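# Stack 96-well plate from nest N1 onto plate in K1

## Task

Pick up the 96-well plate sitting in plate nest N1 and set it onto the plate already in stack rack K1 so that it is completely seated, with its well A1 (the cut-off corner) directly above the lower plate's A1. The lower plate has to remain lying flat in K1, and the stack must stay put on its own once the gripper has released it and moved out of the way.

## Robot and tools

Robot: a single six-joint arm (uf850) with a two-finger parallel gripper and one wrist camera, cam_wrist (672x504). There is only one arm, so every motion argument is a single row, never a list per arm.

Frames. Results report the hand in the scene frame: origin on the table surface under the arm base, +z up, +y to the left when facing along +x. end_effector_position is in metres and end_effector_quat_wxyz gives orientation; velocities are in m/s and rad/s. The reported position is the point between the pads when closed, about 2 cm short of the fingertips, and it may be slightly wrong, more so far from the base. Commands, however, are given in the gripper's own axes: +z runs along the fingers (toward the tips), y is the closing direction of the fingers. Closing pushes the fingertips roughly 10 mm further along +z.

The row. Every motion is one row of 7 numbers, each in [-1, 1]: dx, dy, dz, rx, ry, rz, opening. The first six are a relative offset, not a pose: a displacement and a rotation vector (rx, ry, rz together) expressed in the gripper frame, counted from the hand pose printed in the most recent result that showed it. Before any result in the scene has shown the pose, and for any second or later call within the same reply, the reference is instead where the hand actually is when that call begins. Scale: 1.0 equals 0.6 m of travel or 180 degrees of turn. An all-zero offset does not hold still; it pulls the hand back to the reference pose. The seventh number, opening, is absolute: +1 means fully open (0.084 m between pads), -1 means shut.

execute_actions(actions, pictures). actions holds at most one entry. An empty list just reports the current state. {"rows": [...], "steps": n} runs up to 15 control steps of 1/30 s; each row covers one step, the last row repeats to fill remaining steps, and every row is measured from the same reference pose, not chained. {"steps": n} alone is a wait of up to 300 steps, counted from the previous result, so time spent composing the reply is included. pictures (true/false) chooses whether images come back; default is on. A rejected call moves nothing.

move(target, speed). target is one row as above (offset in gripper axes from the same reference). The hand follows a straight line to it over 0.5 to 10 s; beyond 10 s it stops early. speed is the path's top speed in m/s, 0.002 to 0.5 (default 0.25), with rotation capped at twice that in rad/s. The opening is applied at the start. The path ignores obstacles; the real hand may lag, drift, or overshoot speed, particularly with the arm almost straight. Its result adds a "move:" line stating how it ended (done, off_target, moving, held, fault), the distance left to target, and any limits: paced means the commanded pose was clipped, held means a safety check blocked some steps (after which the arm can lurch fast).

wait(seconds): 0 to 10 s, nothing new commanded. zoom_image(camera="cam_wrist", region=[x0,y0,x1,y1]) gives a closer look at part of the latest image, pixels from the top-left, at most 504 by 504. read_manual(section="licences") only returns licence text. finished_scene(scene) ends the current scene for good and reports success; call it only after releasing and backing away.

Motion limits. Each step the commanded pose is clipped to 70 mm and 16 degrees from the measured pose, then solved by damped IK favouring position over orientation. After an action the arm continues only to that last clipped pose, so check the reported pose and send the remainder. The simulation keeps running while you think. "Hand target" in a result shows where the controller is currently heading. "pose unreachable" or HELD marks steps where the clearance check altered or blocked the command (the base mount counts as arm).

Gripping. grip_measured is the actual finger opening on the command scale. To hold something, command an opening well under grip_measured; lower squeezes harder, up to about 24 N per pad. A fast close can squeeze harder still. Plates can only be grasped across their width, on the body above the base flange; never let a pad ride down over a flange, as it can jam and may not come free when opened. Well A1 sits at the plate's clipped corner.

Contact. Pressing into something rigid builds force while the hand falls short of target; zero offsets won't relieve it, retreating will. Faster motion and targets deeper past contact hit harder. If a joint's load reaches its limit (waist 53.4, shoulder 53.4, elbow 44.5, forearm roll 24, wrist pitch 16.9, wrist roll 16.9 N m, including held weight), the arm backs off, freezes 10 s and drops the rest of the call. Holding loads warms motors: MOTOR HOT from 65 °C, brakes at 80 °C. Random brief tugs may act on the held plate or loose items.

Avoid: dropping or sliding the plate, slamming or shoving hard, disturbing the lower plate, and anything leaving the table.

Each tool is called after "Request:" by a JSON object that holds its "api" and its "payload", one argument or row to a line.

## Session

Request:
{"api": "execute_actions", "payload": {
  "actions": []
}}

Scene clock: 0.00 s of 8400.00 s.
end_effector_position=(+0.6569, +0.2025, +0.2389) grip_measured=+1.00 end_effector_quat_wxyz=(+0.208, +0.267, +0.941, -0.012) end_effector_velocity=(+0.001, +0.000, +0.001) end_effector_angular_velocity=(+0.000, -0.001, +0.000)
Joint positions: [-0.136 -0.076 -0.77  -1.386  0.48  -0.951  0.084]
Joint velocities: [-0.     0.001 -0.001  0.     0.     0.    -0.   ]
Motor temperatures (°C, as the motors report them): [17 18 20 23 23 23]
Hand target: +0.657, +0.202, +0.239; +0.208, +0.267, +0.941, -0.012
camera_calibration (this result's frames):
cam_wrist: T_world_to_cam=[[0.507713, 0.853439, 0.117767, -0.503911], [0.769185, -0.510611, 0.384228, -0.423175], [0.388048, -0.104493, -0.915696, 0.122029], [0, 0, 0, 1]] pos_world=[0.533989, 0.22673, 0.333682]

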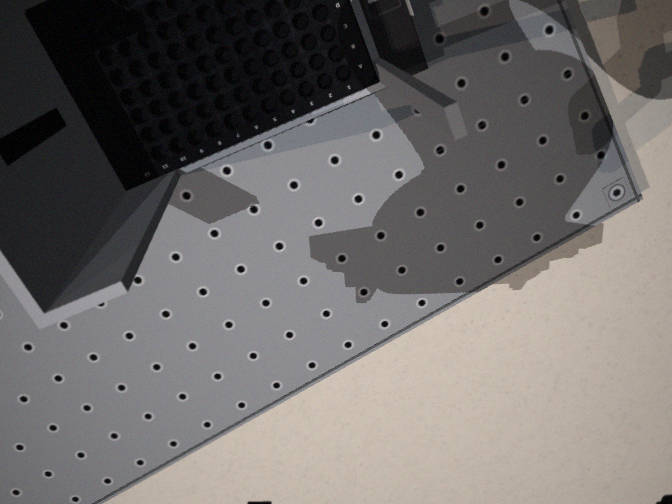

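Request:
{"api": "move", "payload": {
  "target": [-0.13, 0.03, -0.3, 0.029, 0.13, 0, 1]
}}

Scene clock: 5.37 s of 8400.00 s.
end_effector_position=(+0.6570, +0.2036, +0.4353) grip_measured=+1.00 end_effector_quat_wxyz=(+0.001, +0.273, +0.962, -0.000) end_effector_velocity=(+0.001, +0.000, +0.003) end_effector_angular_velocity=(+0.003, +0.009, +0.000)
Joint positions: [-0.479 -0.087 -1.187 -2.326  1.188 -0.233  0.084]
Joint velocities: [-0.002 -0.006 -0.013 -0.007  0.014  0.006 -0.   ]
Motor temperatures (°C, as the motors report them): [17 18 20 23 23 23]
Hand target: +0.657, +0.204, +0.436; +0.000, +0.273, +0.962, -0.000
Off the commanded pose: 0.001 m, 0 deg.
After step 90, 0.90 s passed at rest.
move: done
camera_calibration (this result's frames):
cam_wrist: T_world_to_cam=[[0.536523, 0.843491, 0.0258074, -0.504966], [0.843874, -0.536425, -0.0111634, -0.369896], [0.00442756, 0.0277676, -0.999605, 0.563584], [0, 0, 0, 1]] pos_world=[0.580576, 0.211863, 0.572264]

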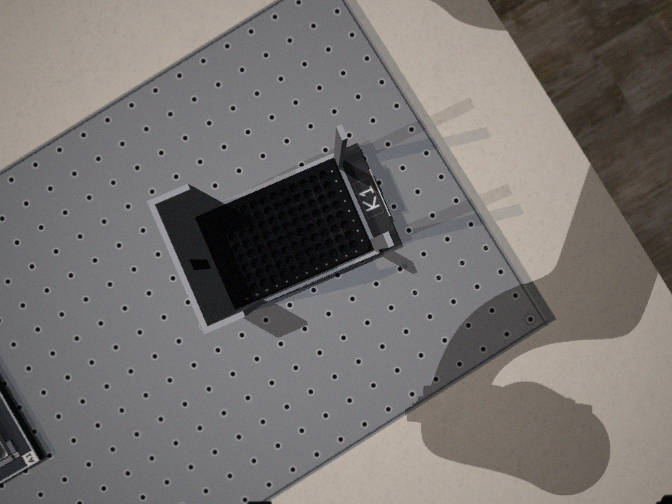

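Request:
{"api": "move", "payload": {
  "target": [-0.19, -0.61, 0, 0, 0, 0.32, 1],
  "speed": 0.4
}}

Scene clock: 11.57 s of 8400.00 s.
end_effector_position=(+0.5636, -0.1671, +0.4359) grip_measured=+1.00 end_effector_quat_wxyz=(+0.001, +0.702, +0.712, +0.000) end_effector_velocity=(-0.001, -0.003, -0.001) end_effector_angular_velocity=(+0.002, +0.001, -0.007)
Joint positions: [-0.942 -0.65  -1.344 -2.393  1.16   0.187  0.084]
Joint velocities: [-0.002 -0.008 -0.006 -0.001  0.001  0.005  0.   ]
Motor temperatures (°C, as the motors report them): [17 18 20 23 23 23]
Hand target: +0.564, -0.167, +0.436; +0.001, +0.702, +0.712, +0.000
Off the commanded pose: 0.002 m, 0 deg.
After step 90, 1.27 s passed at rest.
move: done
camera_calibration (this result's frames):
cam_wrist: T_world_to_cam=[[0.99963, -0.000245399, 0.0271884, -0.544773], [0.0000695295, -0.999933, -0.0115816, -0.0916174], [0.0271894, 0.0115793, -0.999563, 0.559266], [0, 0, 0, 1]] pos_world=[0.529371, -0.0982208, 0.572772]

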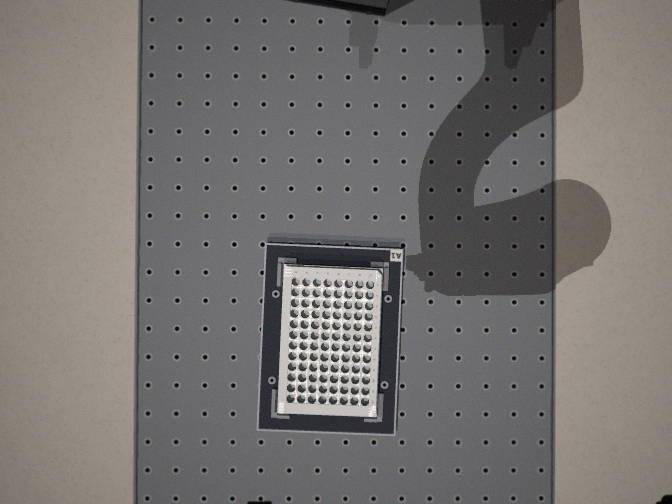

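Request:
{"api": "move", "payload": {
  "target": [-0.012, -0.067, 0.55, 0, 0, 0.015, 1],
  "speed": 0.3
}}

Request:
{"api": "zoom_image", "payload": {
  "camera": "cam_wrist",
  "region": [168, 126, 672, 504]
}}

Scene clock: 18.97 s of 8400.00 s.
end_effector_position=(+0.5241, -0.1756, +0.1067) grip_measured=+1.00 end_effector_quat_wxyz=(+0.001, +0.719, +0.695, +0.000) end_effector_velocity=(-0.000, -0.000, -0.003) end_effector_angular_velocity=(+0.001, -0.000, -0.001)
Joint positions: [-0.614 -0.991 -1.159 -1.816  0.769 -0.223  0.084]
Joint velocities: [ 0.003 -0.005 -0.002  0.007 -0.    -0.005  0.   ]
Motor temperatures (°C, as the motors report them): [17 18 20 23 23 23]
Hand target: +0.524, -0.176, +0.106; +0.001, +0.719, +0.695, +0.000
Off the commanded pose: 0.001 m, 0 deg.
After step 90, 2.63 s passed at rest.
move: done
camera_calibration (this result's frames):
cam_wrist: T_world_to_cam=[[0.998506, -0.0474085, 0.027169, -0.504], [-0.0471189, -0.998826, -0.0112013, -0.078975], [0.0276682, 0.00990442, -0.999568, 0.230835], [0, 0, 0, 1]] pos_world=[0.493139, -0.105062, 0.243544]

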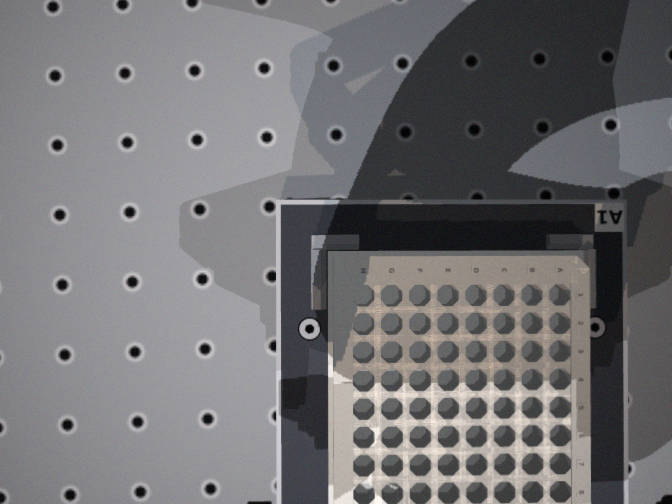

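Region (168, 126, 672, 504) of cam_wrist's 672x504 image, scaled by 1.000; it fills the top 378 rows of this view, and the rest is white.

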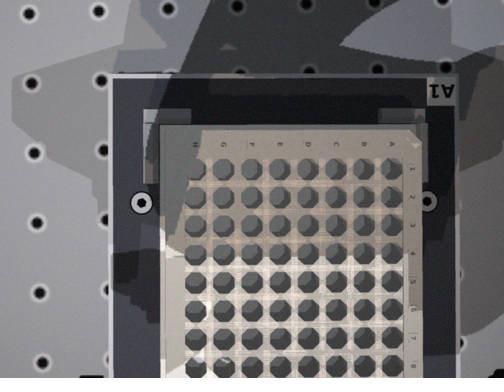

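Request:
{"api": "move", "payload": {
  "target": [0, 0.017, 0.075, 0, 0, 0, 1],
  "speed": 0.08
}}

Scene clock: 21.73 s of 8400.00 s.
end_effector_position=(+0.5344, -0.1760, +0.0620) grip_measured=+1.00 end_effector_quat_wxyz=(+0.001, +0.719, +0.695, +0.000) end_effector_velocity=(+0.000, +0.000, -0.002) end_effector_angular_velocity=(+0.001, -0.000, +0.000)
Joint positions: [-0.553 -1.068 -1.217 -1.737  0.756 -0.247  0.084]
Joint velocities: [ 0.003 -0.004 -0.003  0.003  0.001 -0.001 -0.   ]
Motor temperatures (°C, as the motors report them): [17 18 20 23 23 23]
Hand target: +0.534, -0.176, +0.062; +0.001, +0.719, +0.695, +0.000
Off the commanded pose: 0.000 m, 0 deg.
move: done
camera_calibration (this result's frames):
cam_wrist: T_world_to_cam=[[0.998505, -0.0473978, 0.0272408, -0.513084], [-0.0471099, -0.998828, -0.0111184, -0.079434], [0.0277358, 0.00981842, -0.999567, 0.185875], [0, 0, 0, 1]] pos_world=[0.50342, -0.105485, 0.198888]

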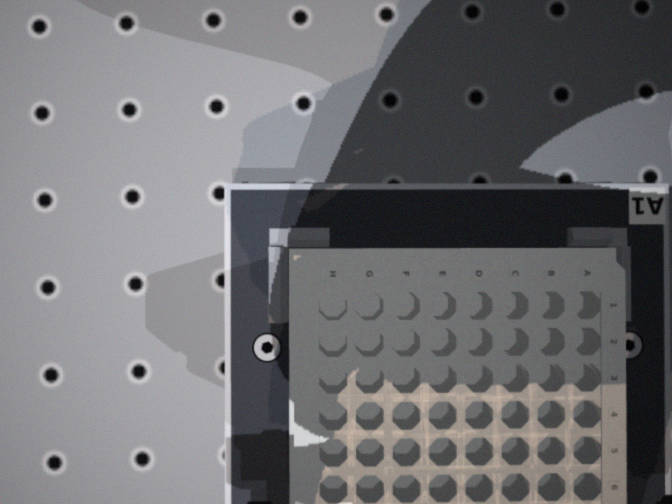

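Request:
{"api": "move", "payload": {
  "target": [0, 0.002, 0.0325, 0, 0, 0, 1],
  "speed": 0.02
}}

Request:
{"api": "move", "payload": {
  "target": [0, 0, 0, 0, 0, 0, -1]
}}

Scene clock: 28.13 s of 8400.00 s.
end_effector_position=(+0.5356, -0.1761, +0.0427) grip_measured=+1.00 end_effector_quat_wxyz=(+0.001, +0.719, +0.695, +0.000) end_effector_velocity=(+0.000, -0.000, -0.002) end_effector_angular_velocity=(-0.001, -0.000, -0.001)
Joint positions: [-0.528 -1.101 -1.238 -1.701  0.751 -0.263  0.084]
Joint velocities: [ 0.002 -0.003 -0.002  0.004 -0.001 -0.001  0.   ]
Motor temperatures (°C, as the motors report them): [17 18 20 23 23 23]
Hand target: +0.536, -0.176, +0.043; +0.001, +0.719, +0.695, +0.000
Off the commanded pose: 0.000 m, 0 deg.
After step 90, 2.13 s passed at rest.
move: done
camera_calibration (this result's frames):
cam_wrist: T_world_to_cam=[[0.998505, -0.0473944, 0.0272449, -0.51381], [-0.047107, -0.998828, -0.0110956, -0.0796763], [0.0277388, 0.00979562, -0.999567, 0.166577], [0, 0, 0, 1]] pos_world=[0.504668, -0.105566, 0.179619]

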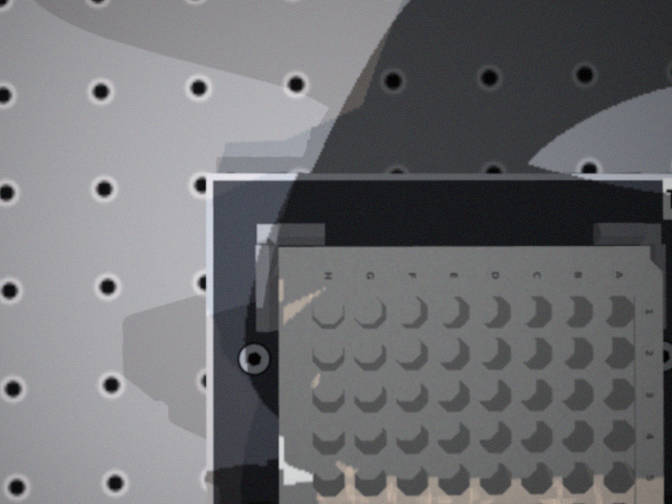

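Scene clock: 28.63 s of 8400.00 s.
end_effector_position=(+0.5358, -0.1761, +0.0428) grip_measured=+0.93 end_effector_quat_wxyz=(+0.001, +0.719, +0.695, +0.000) end_effector_velocity=(+0.000, -0.000, -0.000) end_effector_angular_velocity=(-0.000, -0.001, -0.001)
Joint positions: [-0.528 -1.101 -1.238 -1.701  0.751 -0.263  0.082]
Joint velocities: [ 0.    -0.    -0.     0.001 -0.    -0.     0.   ]
Motor temperatures (°C, as the motors report them): [17 18 20 23 23 23]
Hand target: +0.536, -0.176, +0.043; +0.001, +0.719, +0.695, +0.000
Off the commanded pose: 0.000 m, 0 deg.
move: done
camera_calibration (this result's frames):
cam_wrist: T_world_to_cam=[[0.998503, -0.0473189, 0.0274528, -0.513933], [-0.047033, -0.998833, -0.01097, -0.0797651], [0.0279399, 0.00966242, -0.999563, 0.166531], [0, 0, 0, 1]] pos_world=[0.504759, -0.1056, 0.179692]

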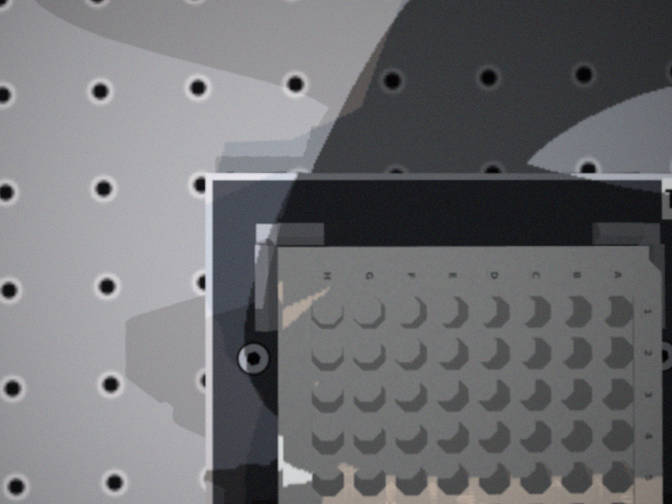

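Request:
{"api": "move", "payload": {
  "target": [0, 0, -0.42, 0, 0, 0, -1],
  "speed": 0.12
}}

Scene clock: 36.00 s of 8400.00 s.
end_effector_position=(+0.5351, -0.1755, +0.2941) grip_measured=+0.93 end_effector_quat_wxyz=(+0.001, +0.719, +0.695, +0.000) end_effector_velocity=(+0.000, -0.000, +0.002) end_effector_angular_velocity=(+0.000, -0.001, +0.000)
Joint positions: [-0.827 -0.746 -1.17  -2.201  0.936  0.049  0.082]
Joint velocities: [-0.003  0.002 -0.002 -0.003  0.003  0.003 -0.   ]
Motor temperatures (°C, as the motors report them): [17 18 20 23 23 23]
Hand target: +0.535, -0.176, +0.294; +0.001, +0.719, +0.695, +0.000
Off the commanded pose: 0.001 m, 0 deg.
After step 90, 1.77 s passed at rest.
move: done
camera_calibration (this result's frames):
cam_wrist: T_world_to_cam=[[0.998503, -0.0473168, 0.0274239, -0.520175], [-0.0470216, -0.99883, -0.0113134, -0.0763316], [0.0279271, 0.0100069, -0.99956, 0.417775], [0, 0, 0, 1]] pos_world=[0.50414, -0.105036, 0.430992]

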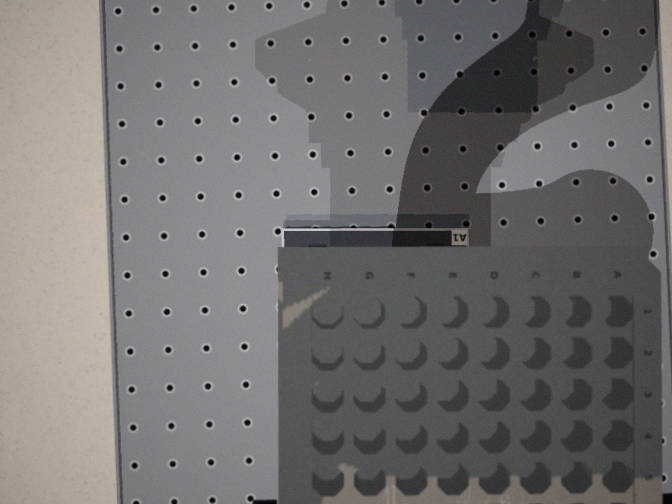

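Request:
{"api": "move", "payload": {
  "target": [0.6, -0.005, 0, 0, 0, 0.046, -1],
  "speed": 0.2
}}

Scene clock: 40.33 s of 8400.00 s.
end_effector_position=(+0.5425, +0.1834, +0.2933) grip_measured=+0.93 end_effector_quat_wxyz=(+0.001, +0.767, +0.642, +0.000) end_effector_velocity=(+0.000, +0.003, -0.000) end_effector_angular_velocity=(-0.002, +0.001, -0.002)
Joint positions: [-0.356  0.003 -0.735 -2.113  0.888  0.698  0.082]
Joint velocities: [ 0.006  0.004 -0.    -0.002 -0.002  0.011 -0.   ]
Motor temperatures (°C, as the motors report them): [17 18 20 23 23 23]
Hand target: +0.543, +0.184, +0.293; +0.001, +0.767, +0.642, +0.000
Off the commanded pose: 0.002 m, 0 deg.
move: done
camera_calibration (this result's frames):
cam_wrist: T_world_to_cam=[[0.981259, -0.190745, 0.0273449, -0.47481], [-0.190487, -0.981619, -0.0117479, 0.357282], [0.0290831, 0.00631891, -0.999557, 0.413219], [0, 0, 0, 1]] pos_world=[0.521951, 0.257536, 0.430217]

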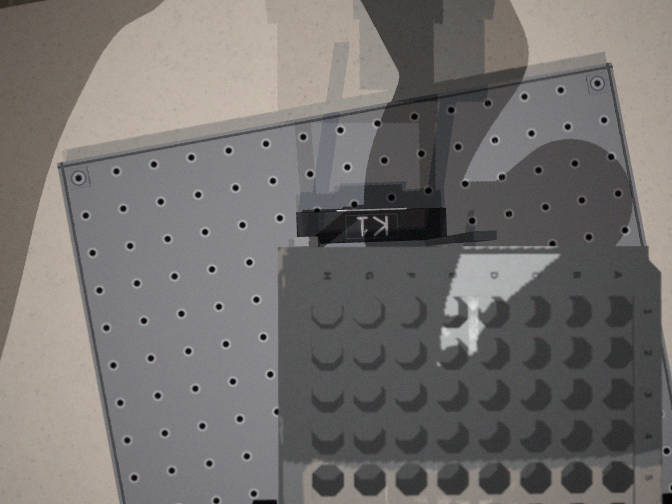

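Request:
{"api": "move", "payload": {
  "target": [0, -0.009, 0.15, 0, 0, 0, -1],
  "speed": 0.1
}}

Scene clock: 43.77 s of 8400.00 s.
end_effector_position=(+0.5373, +0.1841, +0.2038) grip_measured=+0.93 end_effector_quat_wxyz=(+0.001, +0.767, +0.642, +0.000) end_effector_velocity=(-0.000, -0.000, -0.002) end_effector_angular_velocity=(-0.000, -0.001, -0.000)
Joint positions: [-0.21  -0.131 -0.7   -1.887  0.737  0.538  0.082]
Joint velocities: [ 0.003 -0.004  0.     0.007 -0.003 -0.006 -0.   ]
Motor temperatures (°C, as the motors report them): [17 18 20 23 23 23]
Hand target: +0.537, +0.184, +0.204; +0.001, +0.767, +0.641, +0.000
Off the commanded pose: 0.001 m, 0 deg.
move: done
camera_calibration (this result's frames):
cam_wrist: T_world_to_cam=[[0.981258, -0.190739, 0.0274116, -0.467199], [-0.190488, -0.981622, -0.0115247, 0.355956], [0.029106, 0.00608715, -0.999558, 0.323935], [0, 0, 0, 1]] pos_world=[0.516819, 0.25833, 0.340701]

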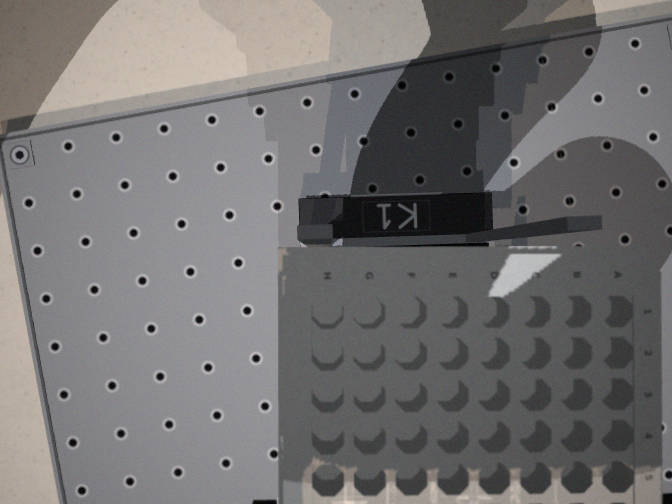

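Request:
{"api": "move", "payload": {
  "target": [0, 0, 0.1, 0, 0, 0, -1],
  "speed": 0.03
}}

Scene clock: 49.50 s of 8400.00 s.
end_effector_position=(+0.5374, +0.1841, +0.1442) grip_measured=+0.93 end_effector_quat_wxyz=(+0.001, +0.767, +0.641, +0.000) end_effector_velocity=(+0.001, +0.000, -0.001) end_effector_angular_velocity=(+0.001, -0.001, +0.002)
Joint positions: [-0.12  -0.25  -0.716 -1.701  0.671  0.398  0.081]
Joint velocities: [ 0.002 -0.003 -0.002  0.006 -0.001 -0.006  0.   ]
Motor temperatures (°C, as the motors report them): [17 18 20 23 23 23]
Hand target: +0.537, +0.184, +0.144; +0.001, +0.767, +0.642, +0.000
Off the commanded pose: 0.000 m, 0 deg.
After step 90, 0.40 s passed at rest.
move: done
camera_calibration (this result's frames):
cam_wrist: T_world_to_cam=[[0.98125, -0.190798, 0.0272699, -0.46564], [-0.190548, -0.98161, -0.0115264, 0.355249], [0.0289677, 0.00611407, -0.999562, 0.264405], [0, 0, 0, 1]] pos_world=[0.516942, 0.258256, 0.281082]

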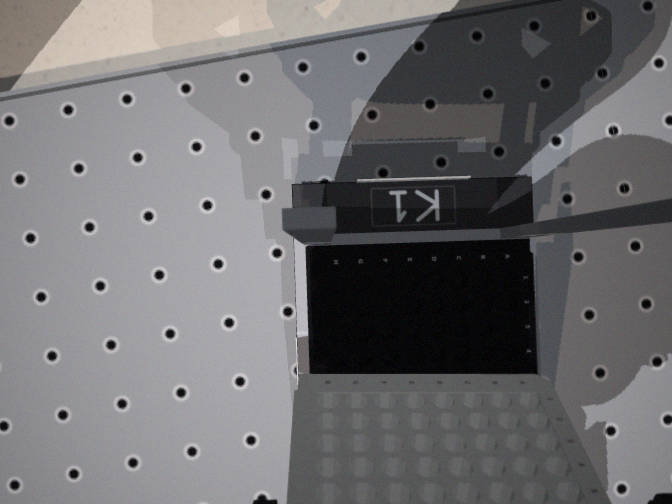

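Request:
{"api": "move", "payload": {
  "target": [0, 0, -0.2, 0, 0, 0, -1],
  "speed": 0.05
}}

Scene clock: 56.23 s of 8400.00 s.
end_effector_position=(+0.5372, +0.1843, +0.2635) grip_measured=+0.93 end_effector_quat_wxyz=(+0.001, +0.767, +0.642, +0.000) end_effector_velocity=(-0.000, -0.000, +0.003) end_effector_angular_velocity=(-0.000, +0.001, +0.000)
Joint positions: [-0.307 -0.028 -0.707 -2.045  0.832  0.651  0.081]
Joint velocities: [-0.004  0.004 -0.001 -0.007  0.005  0.004 -0.   ]
Motor temperatures (°C, as the motors report them): [17 18 20 23 23 23]
Hand target: +0.537, +0.184, +0.264; +0.001, +0.767, +0.642, +0.000
Off the commanded pose: 0.001 m, 0 deg.
After step 90, 0.97 s passed at rest.
move: done
camera_calibration (this result's frames):
cam_wrist: T_world_to_cam=[[0.981253, -0.190796, 0.0271919, -0.468572], [-0.190541, -0.981609, -0.0117128, 0.356824], [0.0289266, 0.00631203, -0.999562, 0.383703], [0, 0, 0, 1]] pos_world=[0.516678, 0.258438, 0.400455]

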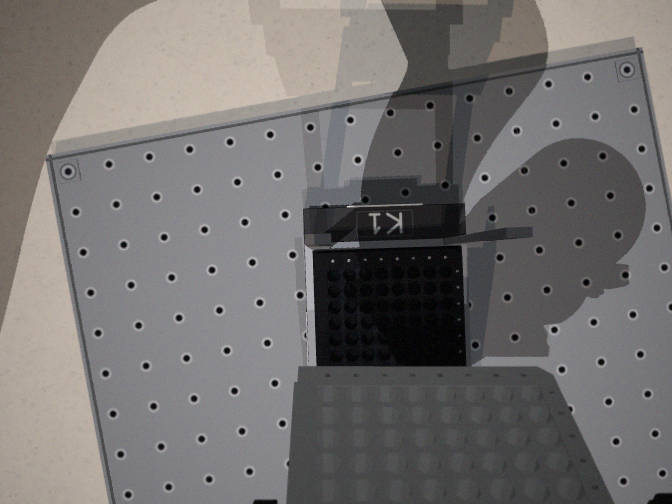

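Request:
{"api": "move", "payload": {
  "target": [-0.535, 0.075, 0.13, 0, 0, -0.046, -1],
  "speed": 0.12
}}

Scene clock: 65.53 s of 8400.00 s.
end_effector_position=(+0.5263, -0.1389, +0.1864) grip_measured=+0.93 end_effector_quat_wxyz=(+0.001, +0.719, +0.695, +0.000) end_effector_velocity=(+0.000, -0.002, -0.000) end_effector_angular_velocity=(-0.001, -0.000, +0.003)
Joint positions: [-0.671 -0.795 -1.055 -1.954  0.81  -0.105  0.081]
Joint velocities: [-0.002 -0.005 -0.005 -0.002  0.    -0.003 -0.   ]
Motor temperatures (°C, as the motors report them): [17 18 20 23 23 23]
Hand target: +0.526, -0.139, +0.186; +0.001, +0.719, +0.695, +0.000
Off the commanded pose: 0.002 m, 0 deg.
After step 90, 3.03 s passed at rest.
move: done
camera_calibration (this result's frames):
cam_wrist: T_world_to_cam=[[0.9985, -0.0474508, 0.0273256, -0.506626], [-0.0471563, -0.998823, -0.0113234, -0.0412934], [0.0278308, 0.0100178, -0.999562, 0.310019], [0, 0, 0, 1]] pos_world=[0.495291, -0.0683904, 0.323259]

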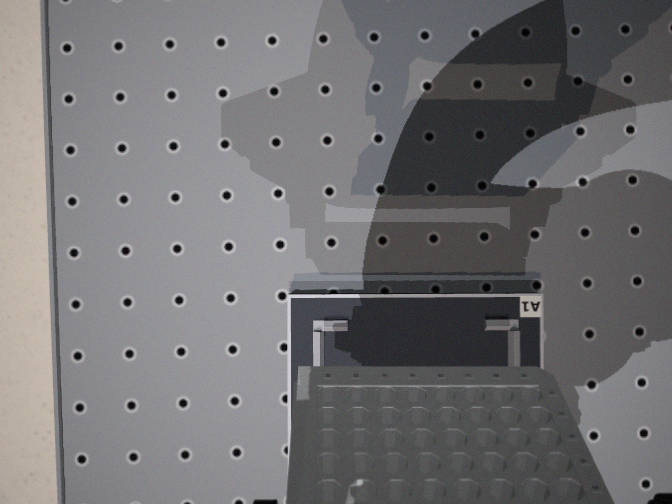

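Request:
{"api": "move", "payload": {
  "target": [0, 0.016, 0.125, 0, 0, 0, -1],
  "speed": 0.04
}}

Scene clock: 69.13 s of 8400.00 s.
end_effector_position=(+0.5360, -0.1393, +0.1118) grip_measured=+0.93 end_effector_quat_wxyz=(+0.001, +0.719, +0.695, +0.000) end_effector_velocity=(+0.000, +0.001, -0.002) end_effector_angular_velocity=(+0.001, -0.000, +0.001)
Joint positions: [-0.57  -0.916 -1.107 -1.797  0.767 -0.188  0.081]
Joint velocities: [ 0.003 -0.003 -0.001  0.003  0.001 -0.002 -0.   ]
Motor temperatures (°C, as the motors report them): [17 18 20 23 23 23]
Hand target: +0.536, -0.139, +0.112; +0.001, +0.719, +0.695, +0.000
Off the commanded pose: 0.000 m, 0 deg.
move: done
camera_calibration (this result's frames):
cam_wrist: T_world_to_cam=[[0.998499, -0.0474502, 0.0273414, -0.514358], [-0.0471583, -0.998824, -0.0112244, -0.0421546], [0.0278418, 0.00991816, -0.999563, 0.235159], [0, 0, 0, 1]] pos_world=[0.505051, -0.0688437, 0.248646]

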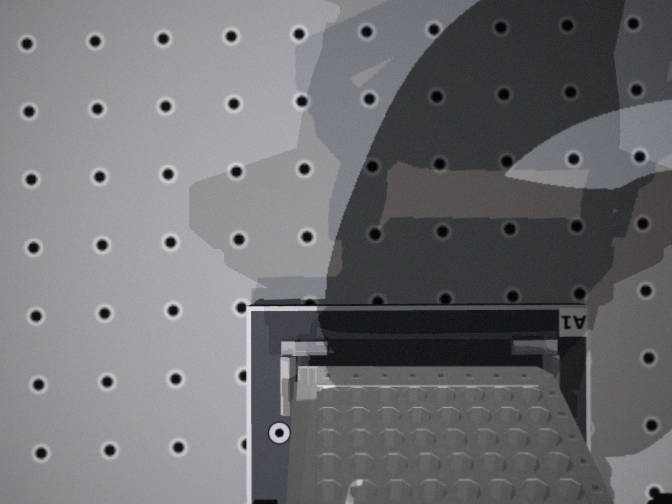

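Request:
{"api": "move", "payload": {
  "target": [-0.035, 0, 0.045, 0, 0, 0, -1],
  "speed": 0.02
}}

Request:
{"api": "move", "payload": {
  "target": [-0.02, 0, 0.04, 0, 0, 0, -1],
  "speed": 0.02
}}

Scene clock: 73.30 s of 8400.00 s.
end_effector_position=(+0.5355, -0.1602, +0.0850) grip_measured=+0.92 end_effector_quat_wxyz=(+0.001, +0.719, +0.695, +0.000) end_effector_velocity=(+0.000, -0.001, -0.001) end_effector_angular_velocity=(+0.000, -0.000, +0.001)
Joint positions: [-0.562 -1.    -1.167 -1.765  0.761 -0.222  0.081]
Joint velocities: [ 0.    -0.004 -0.003  0.001 -0.    -0.002  0.   ]
Motor temperatures (°C, as the motors report them): [17 18 20 23 23 23]
Hand target: +0.536, -0.160, +0.085; +0.001, +0.719, +0.695, +0.000
Off the commanded pose: 0.000 m, 0 deg.
move: done
camera_calibration (this result's frames):
cam_wrist: T_world_to_cam=[[0.998501, -0.0474528, 0.027278, -0.51405], [-0.0471611, -0.998824, -0.0112412, -0.0633536], [0.0277793, 0.00993789, -0.999565, 0.20865], [0, 0, 0, 1]] pos_world=[0.504495, -0.0897457, 0.221869]

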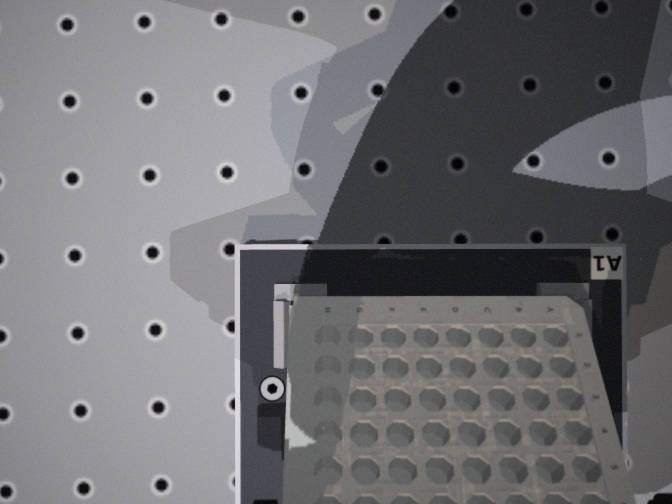

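Scene clock: 74.93 s of 8400.00 s.
end_effector_position=(+0.5352, -0.1721, +0.0612) grip_measured=+0.93 end_effector_quat_wxyz=(+0.001, +0.719, +0.695, +0.000) end_effector_velocity=(+0.000, -0.001, -0.001) end_effector_angular_velocity=(+0.001, -0.001, +0.001)
Joint positions: [-0.547 -1.062 -1.211 -1.731  0.756 -0.247  0.081]
Joint velocities: [ 0.001 -0.004 -0.004  0.002  0.001 -0.002  0.   ]
Motor temperatures (°C, as the motors report them): [17 18 20 23 23 23]
Hand target: +0.535, -0.172, +0.061; +0.001, +0.719, +0.695, +0.000
Off the commanded pose: 0.000 m, 0 deg.
move: done
camera_calibration (this result's frames):
cam_wrist: T_world_to_cam=[[0.998503, -0.0474215, 0.0272674, -0.513674], [-0.0471193, -0.998822, -0.0116199, -0.0754425], [0.0277863, 0.0103177, -0.999561, 0.18505], [0, 0, 0, 1]] pos_world=[0.504208, -0.101622, 0.198099]

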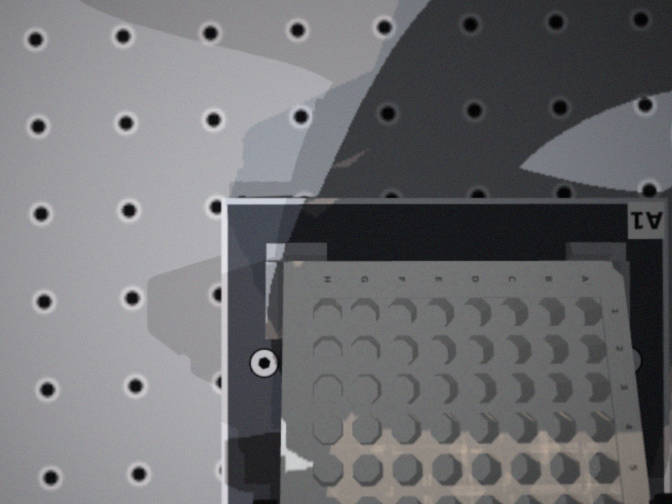

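Working.

Request:
{"api": "move", "payload": {
  "target": [-0.006, 0, 0.03, 0, 0, 0, -1],
  "speed": 0.015
}}

Scene clock: 77.57 s of 8400.00 s.
end_effector_position=(+0.5352, -0.1756, +0.0437) grip_measured=+0.93 end_effector_quat_wxyz=(+0.001, +0.719, +0.695, +0.000) end_effector_velocity=(+0.001, +0.000, -0.000) end_effector_angular_velocity=(+0.002, -0.003, -0.000)
Joint positions: [-0.529 -1.099 -1.235 -1.701  0.752 -0.264  0.082]
Joint velocities: [-0.    -0.001 -0.002  0.003  0.003 -0.002  0.   ]
Motor temperatures (°C, as the motors report them): [17 18 20 23 23 23]
Hand target: +0.535, -0.176, +0.043; +0.001, +0.719, +0.695, +0.000
Off the commanded pose: 0.001 m, 0 deg.
move: done
camera_calibration (this result's frames):
cam_wrist: T_world_to_cam=[[0.9985, -0.0473167, 0.027538, -0.513406], [-0.0470032, -0.998824, -0.0119249, -0.0792061], [0.0280698, 0.0106127, -0.99955, 0.16747], [0, 0, 0, 1]] pos_world=[0.504212, -0.105183, 0.180588]

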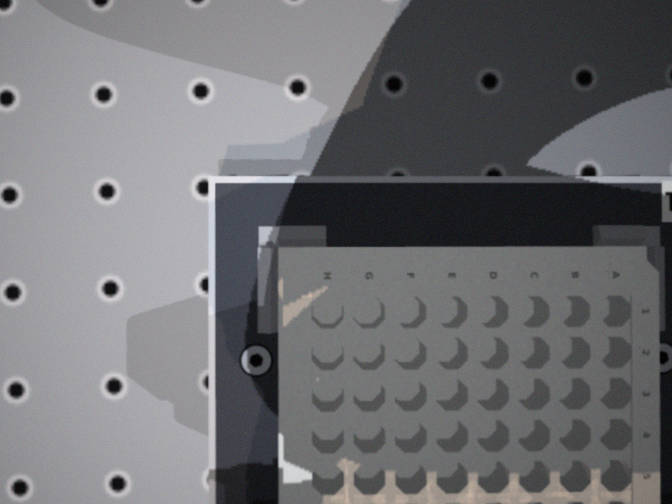

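Request:
{"api": "move", "payload": {
  "target": [0, 0, -0.3, 0, 0, 0, -1],
  "speed": 0.1
}}

Request:
{"api": "move", "payload": {
  "target": [0.606, -0.013, 0, 0, 0, 0.046, -1],
  "speed": 0.2
}}

Scene clock: 84.77 s of 8400.00 s.
end_effector_position=(+0.5347, -0.1753, +0.2230) grip_measured=+0.93 end_effector_quat_wxyz=(+0.001, +0.719, +0.695, +0.001) end_effector_velocity=(+0.000, -0.000, +0.003) end_effector_angular_velocity=(-0.001, -0.000, +0.000)
Joint positions: [-0.746 -0.828 -1.151 -2.07   0.857 -0.04   0.081]
Joint velocities: [-0.003  0.003 -0.001 -0.005  0.001  0.003  0.   ]
Motor temperatures (°C, as the motors report them): [17 18 20 23 23 23]
Hand target: +0.535, -0.175, +0.223; +0.001, +0.719, +0.695, +0.001
Off the commanded pose: 0.001 m, 0 deg.
After step 90, 1.93 s passed at rest.
move: done
camera_calibration (this result's frames):
cam_wrist: T_world_to_cam=[[0.9985, -0.0473477, 0.0274848, -0.517804], [-0.0470275, -0.998819, -0.012181, -0.0767392], [0.0280291, 0.0108702, -0.999548, 0.346827], [0, 0, 0, 1]] pos_world=[0.503698, -0.104935, 0.359967]

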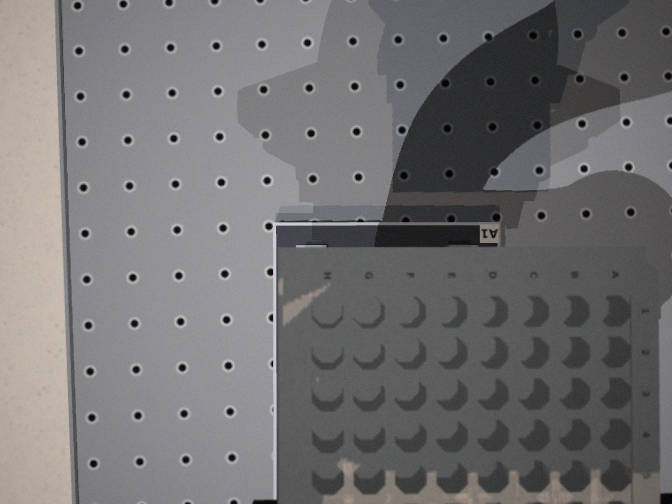

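Scene clock: 87.13 s of 8400.00 s.
end_effector_position=(+0.5373, +0.1873, +0.2226) grip_measured=+0.93 end_effector_quat_wxyz=(+0.001, +0.767, +0.642, +0.001) end_effector_velocity=(+0.001, +0.003, +0.000) end_effector_angular_velocity=(-0.001, +0.001, +0.000)
Joint positions: [-0.234 -0.092 -0.699 -1.94   0.764  0.584  0.081]
Joint velocities: [ 0.006  0.005 -0.001 -0.005 -0.002  0.012 -0.   ]
Motor temperatures (°C, as the motors report them): [17 18 20 23 23 23]
Hand target: +0.537, +0.188, +0.223; +0.001, +0.767, +0.642, +0.001
Off the commanded pose: 0.002 m, 0 deg.
move: done
camera_calibration (this result's frames):
cam_wrist: T_world_to_cam=[[0.981253, -0.190773, 0.027366, -0.467079], [-0.190491, -0.981608, -0.0125773, 0.359521], [0.0292621, 0.0071285, -0.999546, 0.342439], [0, 0, 0, 1]] pos_world=[0.516787, 0.261362, 0.359588]

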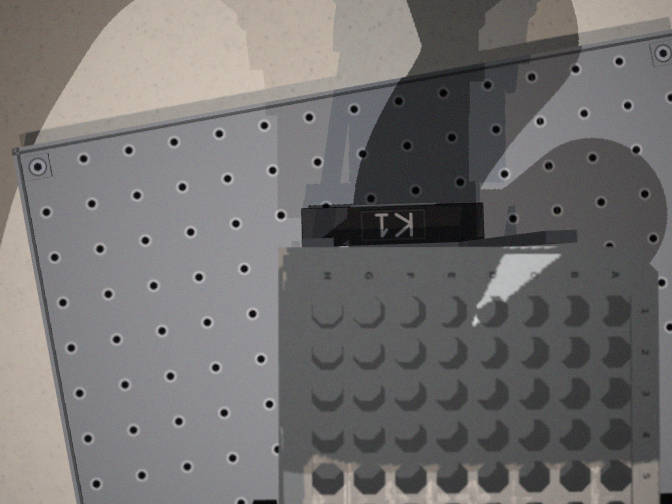

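Request:
{"api": "move", "payload": {
  "target": [0, 0.003, 0.05, 0, 0, -0.011, -1],
  "speed": 0.02
}}

Request:
{"api": "move", "payload": {
  "target": [0, 0, 0.03, 0, 0, 0, -1],
  "speed": 0.008
}}

Scene clock: 93.63 s of 8400.00 s.
end_effector_position=(+0.5392, +0.1870, +0.1929) grip_measured=+0.93 end_effector_quat_wxyz=(+0.001, +0.756, +0.655, +0.001) end_effector_velocity=(+0.000, -0.000, -0.002) end_effector_angular_velocity=(-0.001, -0.001, +0.002)
Joint positions: [-0.188 -0.15  -0.706 -1.857  0.723  0.489  0.081]
Joint velocities: [ 0.003 -0.004 -0.     0.006 -0.003 -0.007 -0.   ]
Motor temperatures (°C, as the motors report them): [17 18 20 23 23 23]
Hand target: +0.539, +0.187, +0.193; +0.001, +0.756, +0.655, +0.001
Off the commanded pose: 0.000 m, 0 deg.
After step 90, 1.70 s passed at rest.
move: done
camera_calibration (this result's frames):
cam_wrist: T_world_to_cam=[[0.987222, -0.156986, 0.0273562, -0.477664], [-0.156696, -0.987568, -0.0124454, 0.342039], [0.0289698, 0.00799976, -0.999548, 0.312696], [0, 0, 0, 1]] pos_world=[0.516097, 0.260299, 0.329878]

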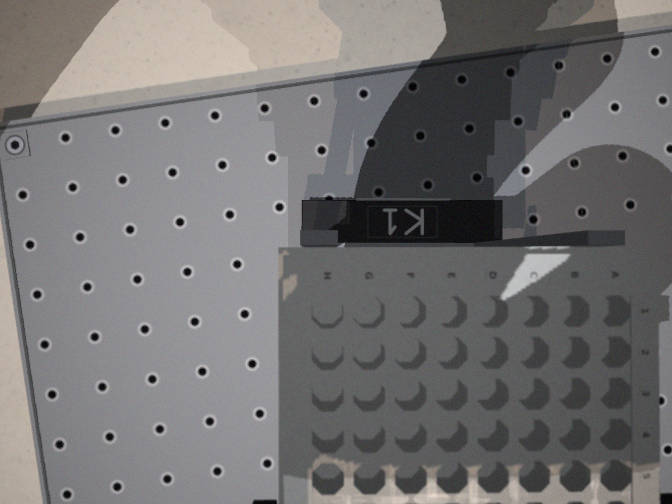

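Scene clock: 96.10 s of 8400.00 s.
end_effector_position=(+0.5393, +0.1871, +0.1752) grip_measured=+0.93 end_effector_quat_wxyz=(+0.001, +0.756, +0.655, +0.001) end_effector_velocity=(-0.000, -0.000, -0.002) end_effector_angular_velocity=(+0.000, +0.000, -0.001)
Joint positions: [-0.161 -0.185 -0.709 -1.803  0.701  0.448  0.082]
Joint velocities: [ 0.002 -0.004 -0.     0.005 -0.001 -0.004  0.   ]
Motor temperatures (°C, as the motors report them): [17 18 20 23 23 23]
Hand target: +0.539, +0.187, +0.175; +0.001, +0.756, +0.655, +0.001
Off the commanded pose: 0.000 m, 0 deg.
move: done
camera_calibration (this result's frames):
cam_wrist: T_world_to_cam=[[0.987232, -0.156896, 0.0275022, -0.477385], [-0.156598, -0.987581, -0.0127077, 0.341944], [0.0291544, 0.0082387, -0.999541, 0.294851], [0, 0, 0, 1]] pos_world=[0.516241, 0.260368, 0.31219]

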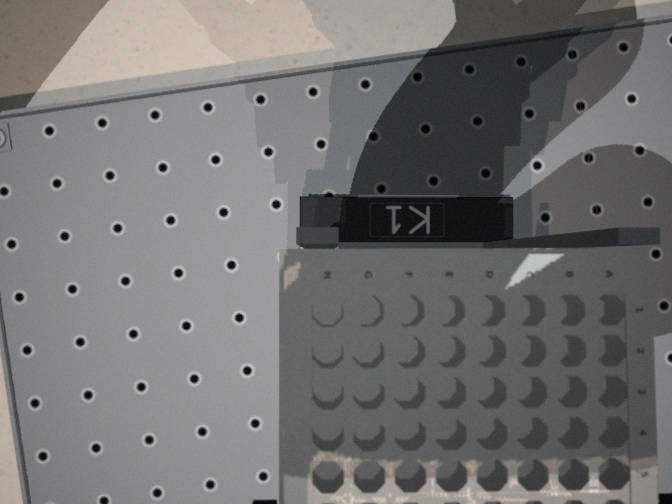

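Request:
{"api": "move", "payload": {
  "target": [0, 0.002, 0.025, 0, 0, 0, -1],
  "speed": 0.008
}}

Scene clock: 99.93 s of 8400.00 s.
end_effector_position=(+0.5405, +0.1868, +0.1604) grip_measured=+0.93 end_effector_quat_wxyz=(+0.001, +0.756, +0.655, +0.001) end_effector_velocity=(-0.000, +0.000, -0.002) end_effector_angular_velocity=(+0.001, +0.001, +0.000)
Joint positions: [-0.139 -0.217 -0.717 -1.758  0.686  0.415  0.081]
Joint velocities: [ 0.002 -0.003 -0.     0.004 -0.    -0.004  0.   ]
Motor temperatures (°C, as the motors report them): [17 18 20 23 23 23]
Hand target: +0.541, +0.187, +0.160; +0.001, +0.756, +0.655, +0.001
Off the commanded pose: 0.000 m, 0 deg.
move: done
camera_calibration (this result's frames):
cam_wrist: T_world_to_cam=[[0.98723, -0.156899, 0.0275558, -0.478215], [-0.156609, -0.987583, -0.0123828, 0.341628], [0.0291565, 0.00790917, -0.999544, 0.280073], [0, 0, 0, 1]] pos_world=[0.517445, 0.260139, 0.297353]

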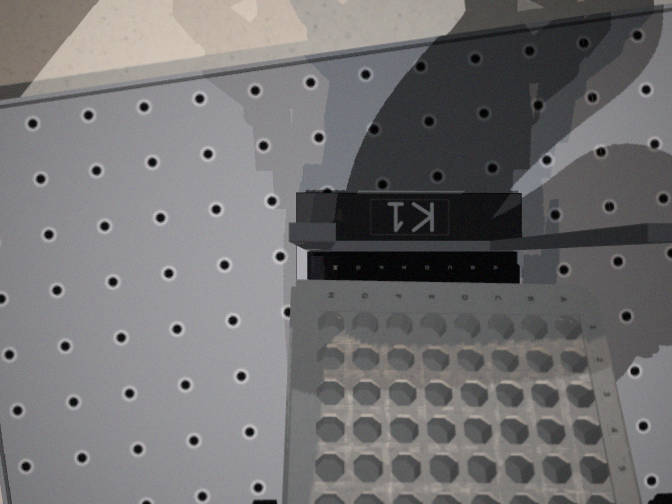

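Request:
{"api": "move", "payload": {
  "target": [0.01, 0.003, -0.008, 0, 0, 0, -1],
  "speed": 0.008
}}

Request:
{"api": "move", "payload": {
  "target": [0, 0, 0.04, 0, 0, 0, -1],
  "speed": 0.008
}}

Scene clock: 106.63 s of 8400.00 s.
end_effector_position=(+0.5431, +0.1924, +0.1651) grip_measured=+0.93 end_effector_quat_wxyz=(+0.001, +0.756, +0.655, +0.001) end_effector_velocity=(+0.000, +0.001, +0.001) end_effector_angular_velocity=(+0.000, +0.001, +0.001)
Joint positions: [-0.136 -0.202 -0.722 -1.778  0.688  0.445  0.081]
Joint velocities: [ 0.     0.003 -0.001 -0.005  0.001  0.005 -0.   ]
Motor temperatures (°C, as the motors report them): [17 18 20 23 23 23]
Hand target: +0.543, +0.192, +0.165; +0.001, +0.756, +0.655, +0.001
Off the commanded pose: 0.000 m, 0 deg.
After step 90, 2.50 s passed at rest.
move: done
camera_calibration (this result's frames):
cam_wrist: T_world_to_cam=[[0.987234, -0.15687, 0.0275941, -0.480022], [-0.156579, -0.987587, -0.0124104, 0.347583], [0.0291984, 0.00793134, -0.999542, 0.284625], [0, 0, 0, 1]] pos_world=[0.520008, 0.26571, 0.302054]

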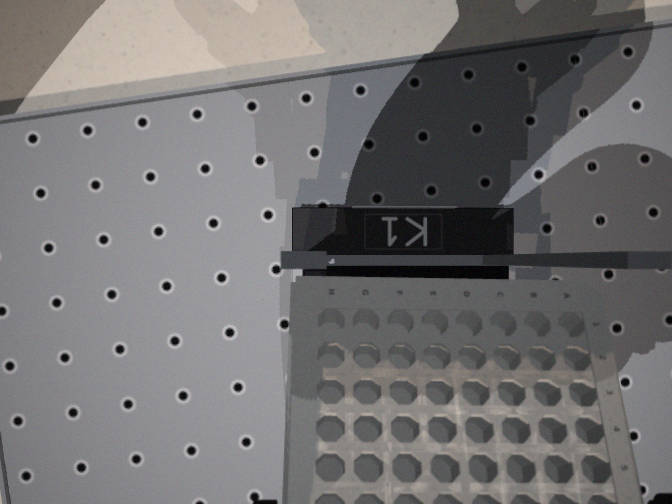

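Scene clock: 109.87 s of 8400.00 s.
end_effector_position=(+0.5432, +0.1924, +0.1413) grip_measured=+0.93 end_effector_quat_wxyz=(+0.001, +0.756, +0.655, +0.001) end_effector_velocity=(+0.000, +0.000, -0.001) end_effector_angular_velocity=(+0.001, -0.001, -0.001)
Joint positions: [-0.101 -0.251 -0.731 -1.703  0.665  0.388  0.081]
Joint velocities: [ 0.002 -0.003 -0.001  0.006 -0.001 -0.004  0.   ]
Motor temperatures (°C, as the motors report them): [17 18 20 23 23 23]
Hand target: +0.543, +0.192, +0.141; +0.001, +0.756, +0.655, +0.001
Off the commanded pose: 0.000 m, 0 deg.
move: done
camera_calibration (this result's frames):
cam_wrist: T_world_to_cam=[[0.987244, -0.156797, 0.0276247, -0.479487], [-0.156507, -0.987599, -0.0123577, 0.347239], [0.0292198, 0.00787656, -0.999542, 0.260859], [0, 0, 0, 1]] pos_world=[0.520094, 0.265696, 0.278276]

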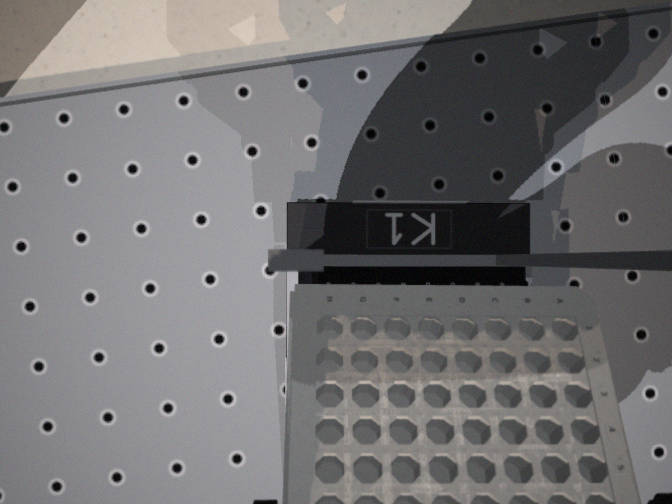

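Request:
{"api": "move", "payload": {
  "target": [0, 0, 0.035, 0, 0, 0, -1],
  "speed": 0.008
}}

Scene clock: 114.30 s of 8400.00 s.
end_effector_position=(+0.5433, +0.1924, +0.1205) grip_measured=+0.93 end_effector_quat_wxyz=(+0.001, +0.756, +0.655, +0.001) end_effector_velocity=(-0.000, +0.000, -0.001) end_effector_angular_velocity=(+0.001, +0.001, +0.000)
Joint positions: [-0.072 -0.295 -0.743 -1.636  0.648  0.336  0.081]
Joint velocities: [ 0.002 -0.003 -0.001  0.004 -0.    -0.003  0.   ]
Motor temperatures (°C, as the motors report them): [17 18 20 23 23 23]
Hand target: +0.543, +0.192, +0.120; +0.001, +0.756, +0.655, +0.001
Off the commanded pose: 0.000 m, 0 deg.
move: done
camera_calibration (this result's frames):
cam_wrist: T_world_to_cam=[[0.987241, -0.15683, 0.0275647, -0.478944], [-0.156542, -0.987594, -0.012352, 0.346996], [0.0291599, 0.00787939, -0.999544, 0.240101], [0, 0, 0, 1]] pos_world=[0.520151, 0.265686, 0.257479]

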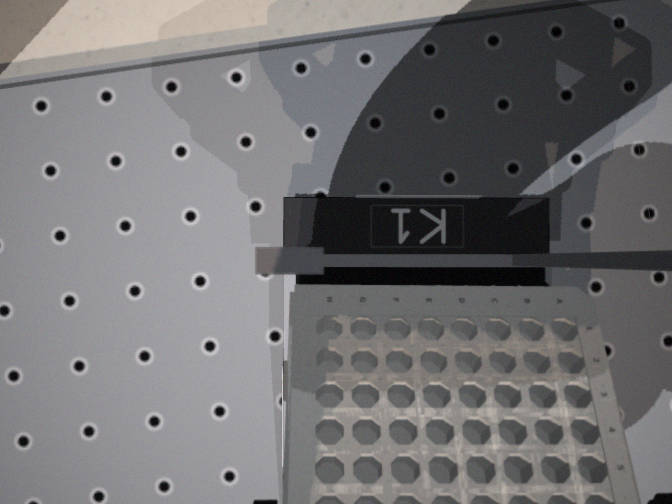

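Request:
{"api": "move", "payload": {
  "target": [0, 0, 0.035, 0, 0, 0, -1],
  "speed": 0.008
}}

Scene clock: 120.13 s of 8400.00 s.
end_effector_position=(+0.5433, +0.1924, +0.0998) grip_measured=+0.93 end_effector_quat_wxyz=(+0.001, +0.756, +0.655, +0.001) end_effector_velocity=(-0.000, -0.000, -0.002) end_effector_angular_velocity=(+0.000, +0.000, -0.000)
Joint positions: [-0.043 -0.34  -0.757 -1.569  0.636  0.285  0.081]
Joint velocities: [ 0.002 -0.004 -0.001  0.005 -0.    -0.004  0.   ]
Motor temperatures (°C, as the motors report them): [17 18 20 23 23 23]
Hand target: +0.543, +0.192, +0.100; +0.001, +0.756, +0.655, +0.001
Off the commanded pose: 0.000 m, 0 deg.
move: done
camera_calibration (this result's frames):
cam_wrist: T_world_to_cam=[[0.987227, -0.156912, 0.0275887, -0.478435], [-0.156623, -0.987581, -0.0123709, 0.346787], [0.0291872, 0.00789183, -0.999543, 0.219322], [0, 0, 0, 1]] pos_world=[0.520237, 0.265677, 0.236711]

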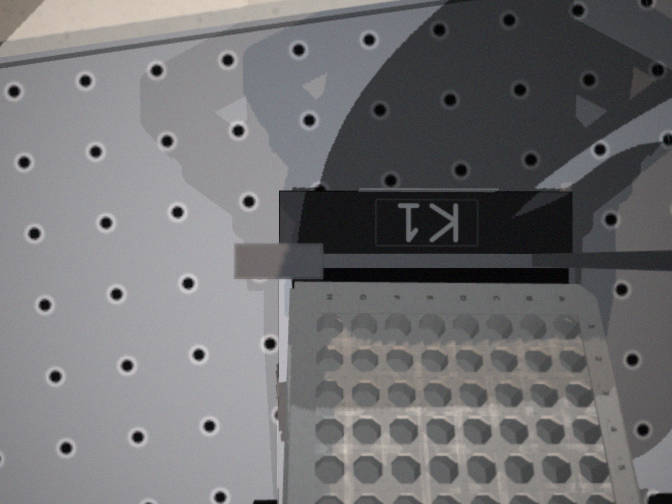

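Request:
{"api": "move", "payload": {
  "target": [-0.003, 0, 0.035, 0, 0, 0, -1],
  "speed": 0.008
}}

Scene clock: 124.37 s of 8400.00 s.
end_effector_position=(+0.5431, +0.1905, +0.0789) grip_measured=+0.93 end_effector_quat_wxyz=(+0.001, +0.756, +0.655, +0.001) end_effector_velocity=(-0.000, -0.000, -0.001) end_effector_angular_velocity=(-0.001, +0.000, +0.002)
Joint positions: [-0.019 -0.389 -0.773 -1.503  0.627  0.231  0.082]
Joint velocities: [ 0.002 -0.003 -0.001  0.003 -0.001 -0.004  0.   ]
Motor temperatures (°C, as the motors report them): [17 18 20 23 23 23]
Hand target: +0.543, +0.191, +0.079; +0.001, +0.756, +0.655, +0.001
Off the commanded pose: 0.000 m, 0 deg.
move: done
camera_calibration (this result's frames):
cam_wrist: T_world_to_cam=[[0.987203, -0.157087, 0.0274411, -0.477812], [-0.156803, -0.987554, -0.01224, 0.344754], [0.0290223, 0.00778055, -0.999548, 0.198653], [0, 0, 0, 1]] pos_world=[0.519991, 0.263859, 0.215895]

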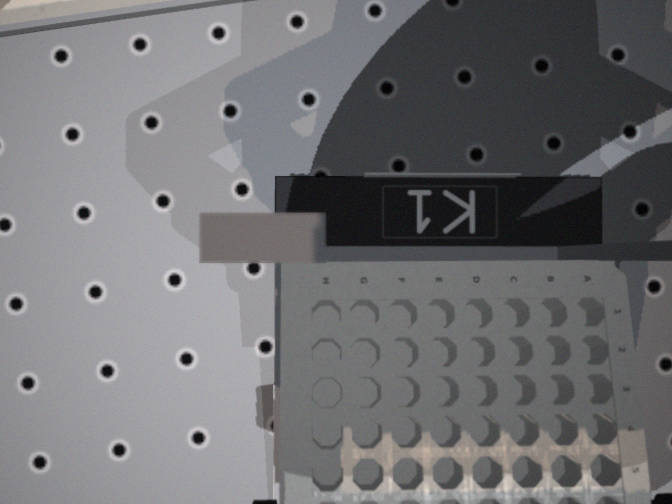

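Flattening.

Request:
{"api": "move", "payload": {
  "target": [-0.002, 0, 0.025, 0, 0, 0, -1],
  "speed": 0.008
}}

Scene clock: 127.40 s of 8400.00 s.
end_effector_position=(+0.5429, +0.1891, +0.0642) grip_measured=+0.93 end_effector_quat_wxyz=(+0.001, +0.756, +0.654, +0.000) end_effector_velocity=(+0.000, -0.000, -0.001) end_effector_angular_velocity=(-0.000, -0.001, -0.001)
Joint positions: [-0.002 -0.423 -0.786 -1.456  0.622  0.193  0.082]
Joint velocities: [ 0.001 -0.003 -0.001  0.005 -0.001 -0.004  0.   ]
Motor temperatures (°C, as the motors report them): [17 18 20 23 24 23]
Hand target: +0.543, +0.189, +0.064; +0.001, +0.756, +0.655, +0.001
Off the commanded pose: 0.000 m, 0 deg.
move: done
camera_calibration (this result's frames):
cam_wrist: T_world_to_cam=[[0.987176, -0.157239, 0.0275642, -0.477468], [-0.15697, -0.987534, -0.011667, 0.343248], [0.0290551, 0.00719059, -0.999552, 0.18398], [0, 0, 0, 1]] pos_world=[0.519879, 0.262569, 0.201063]

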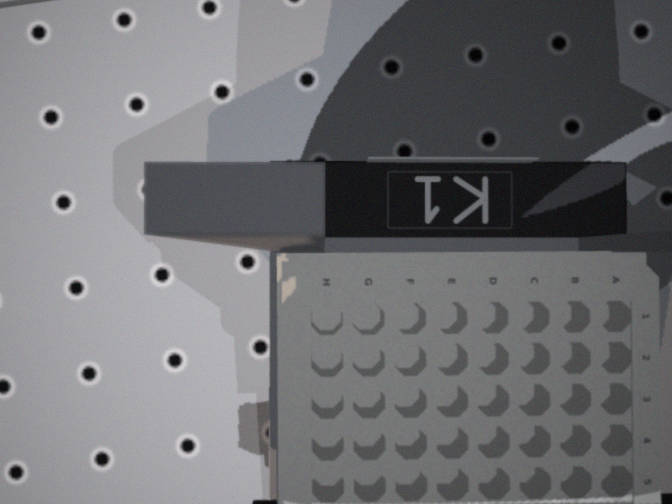

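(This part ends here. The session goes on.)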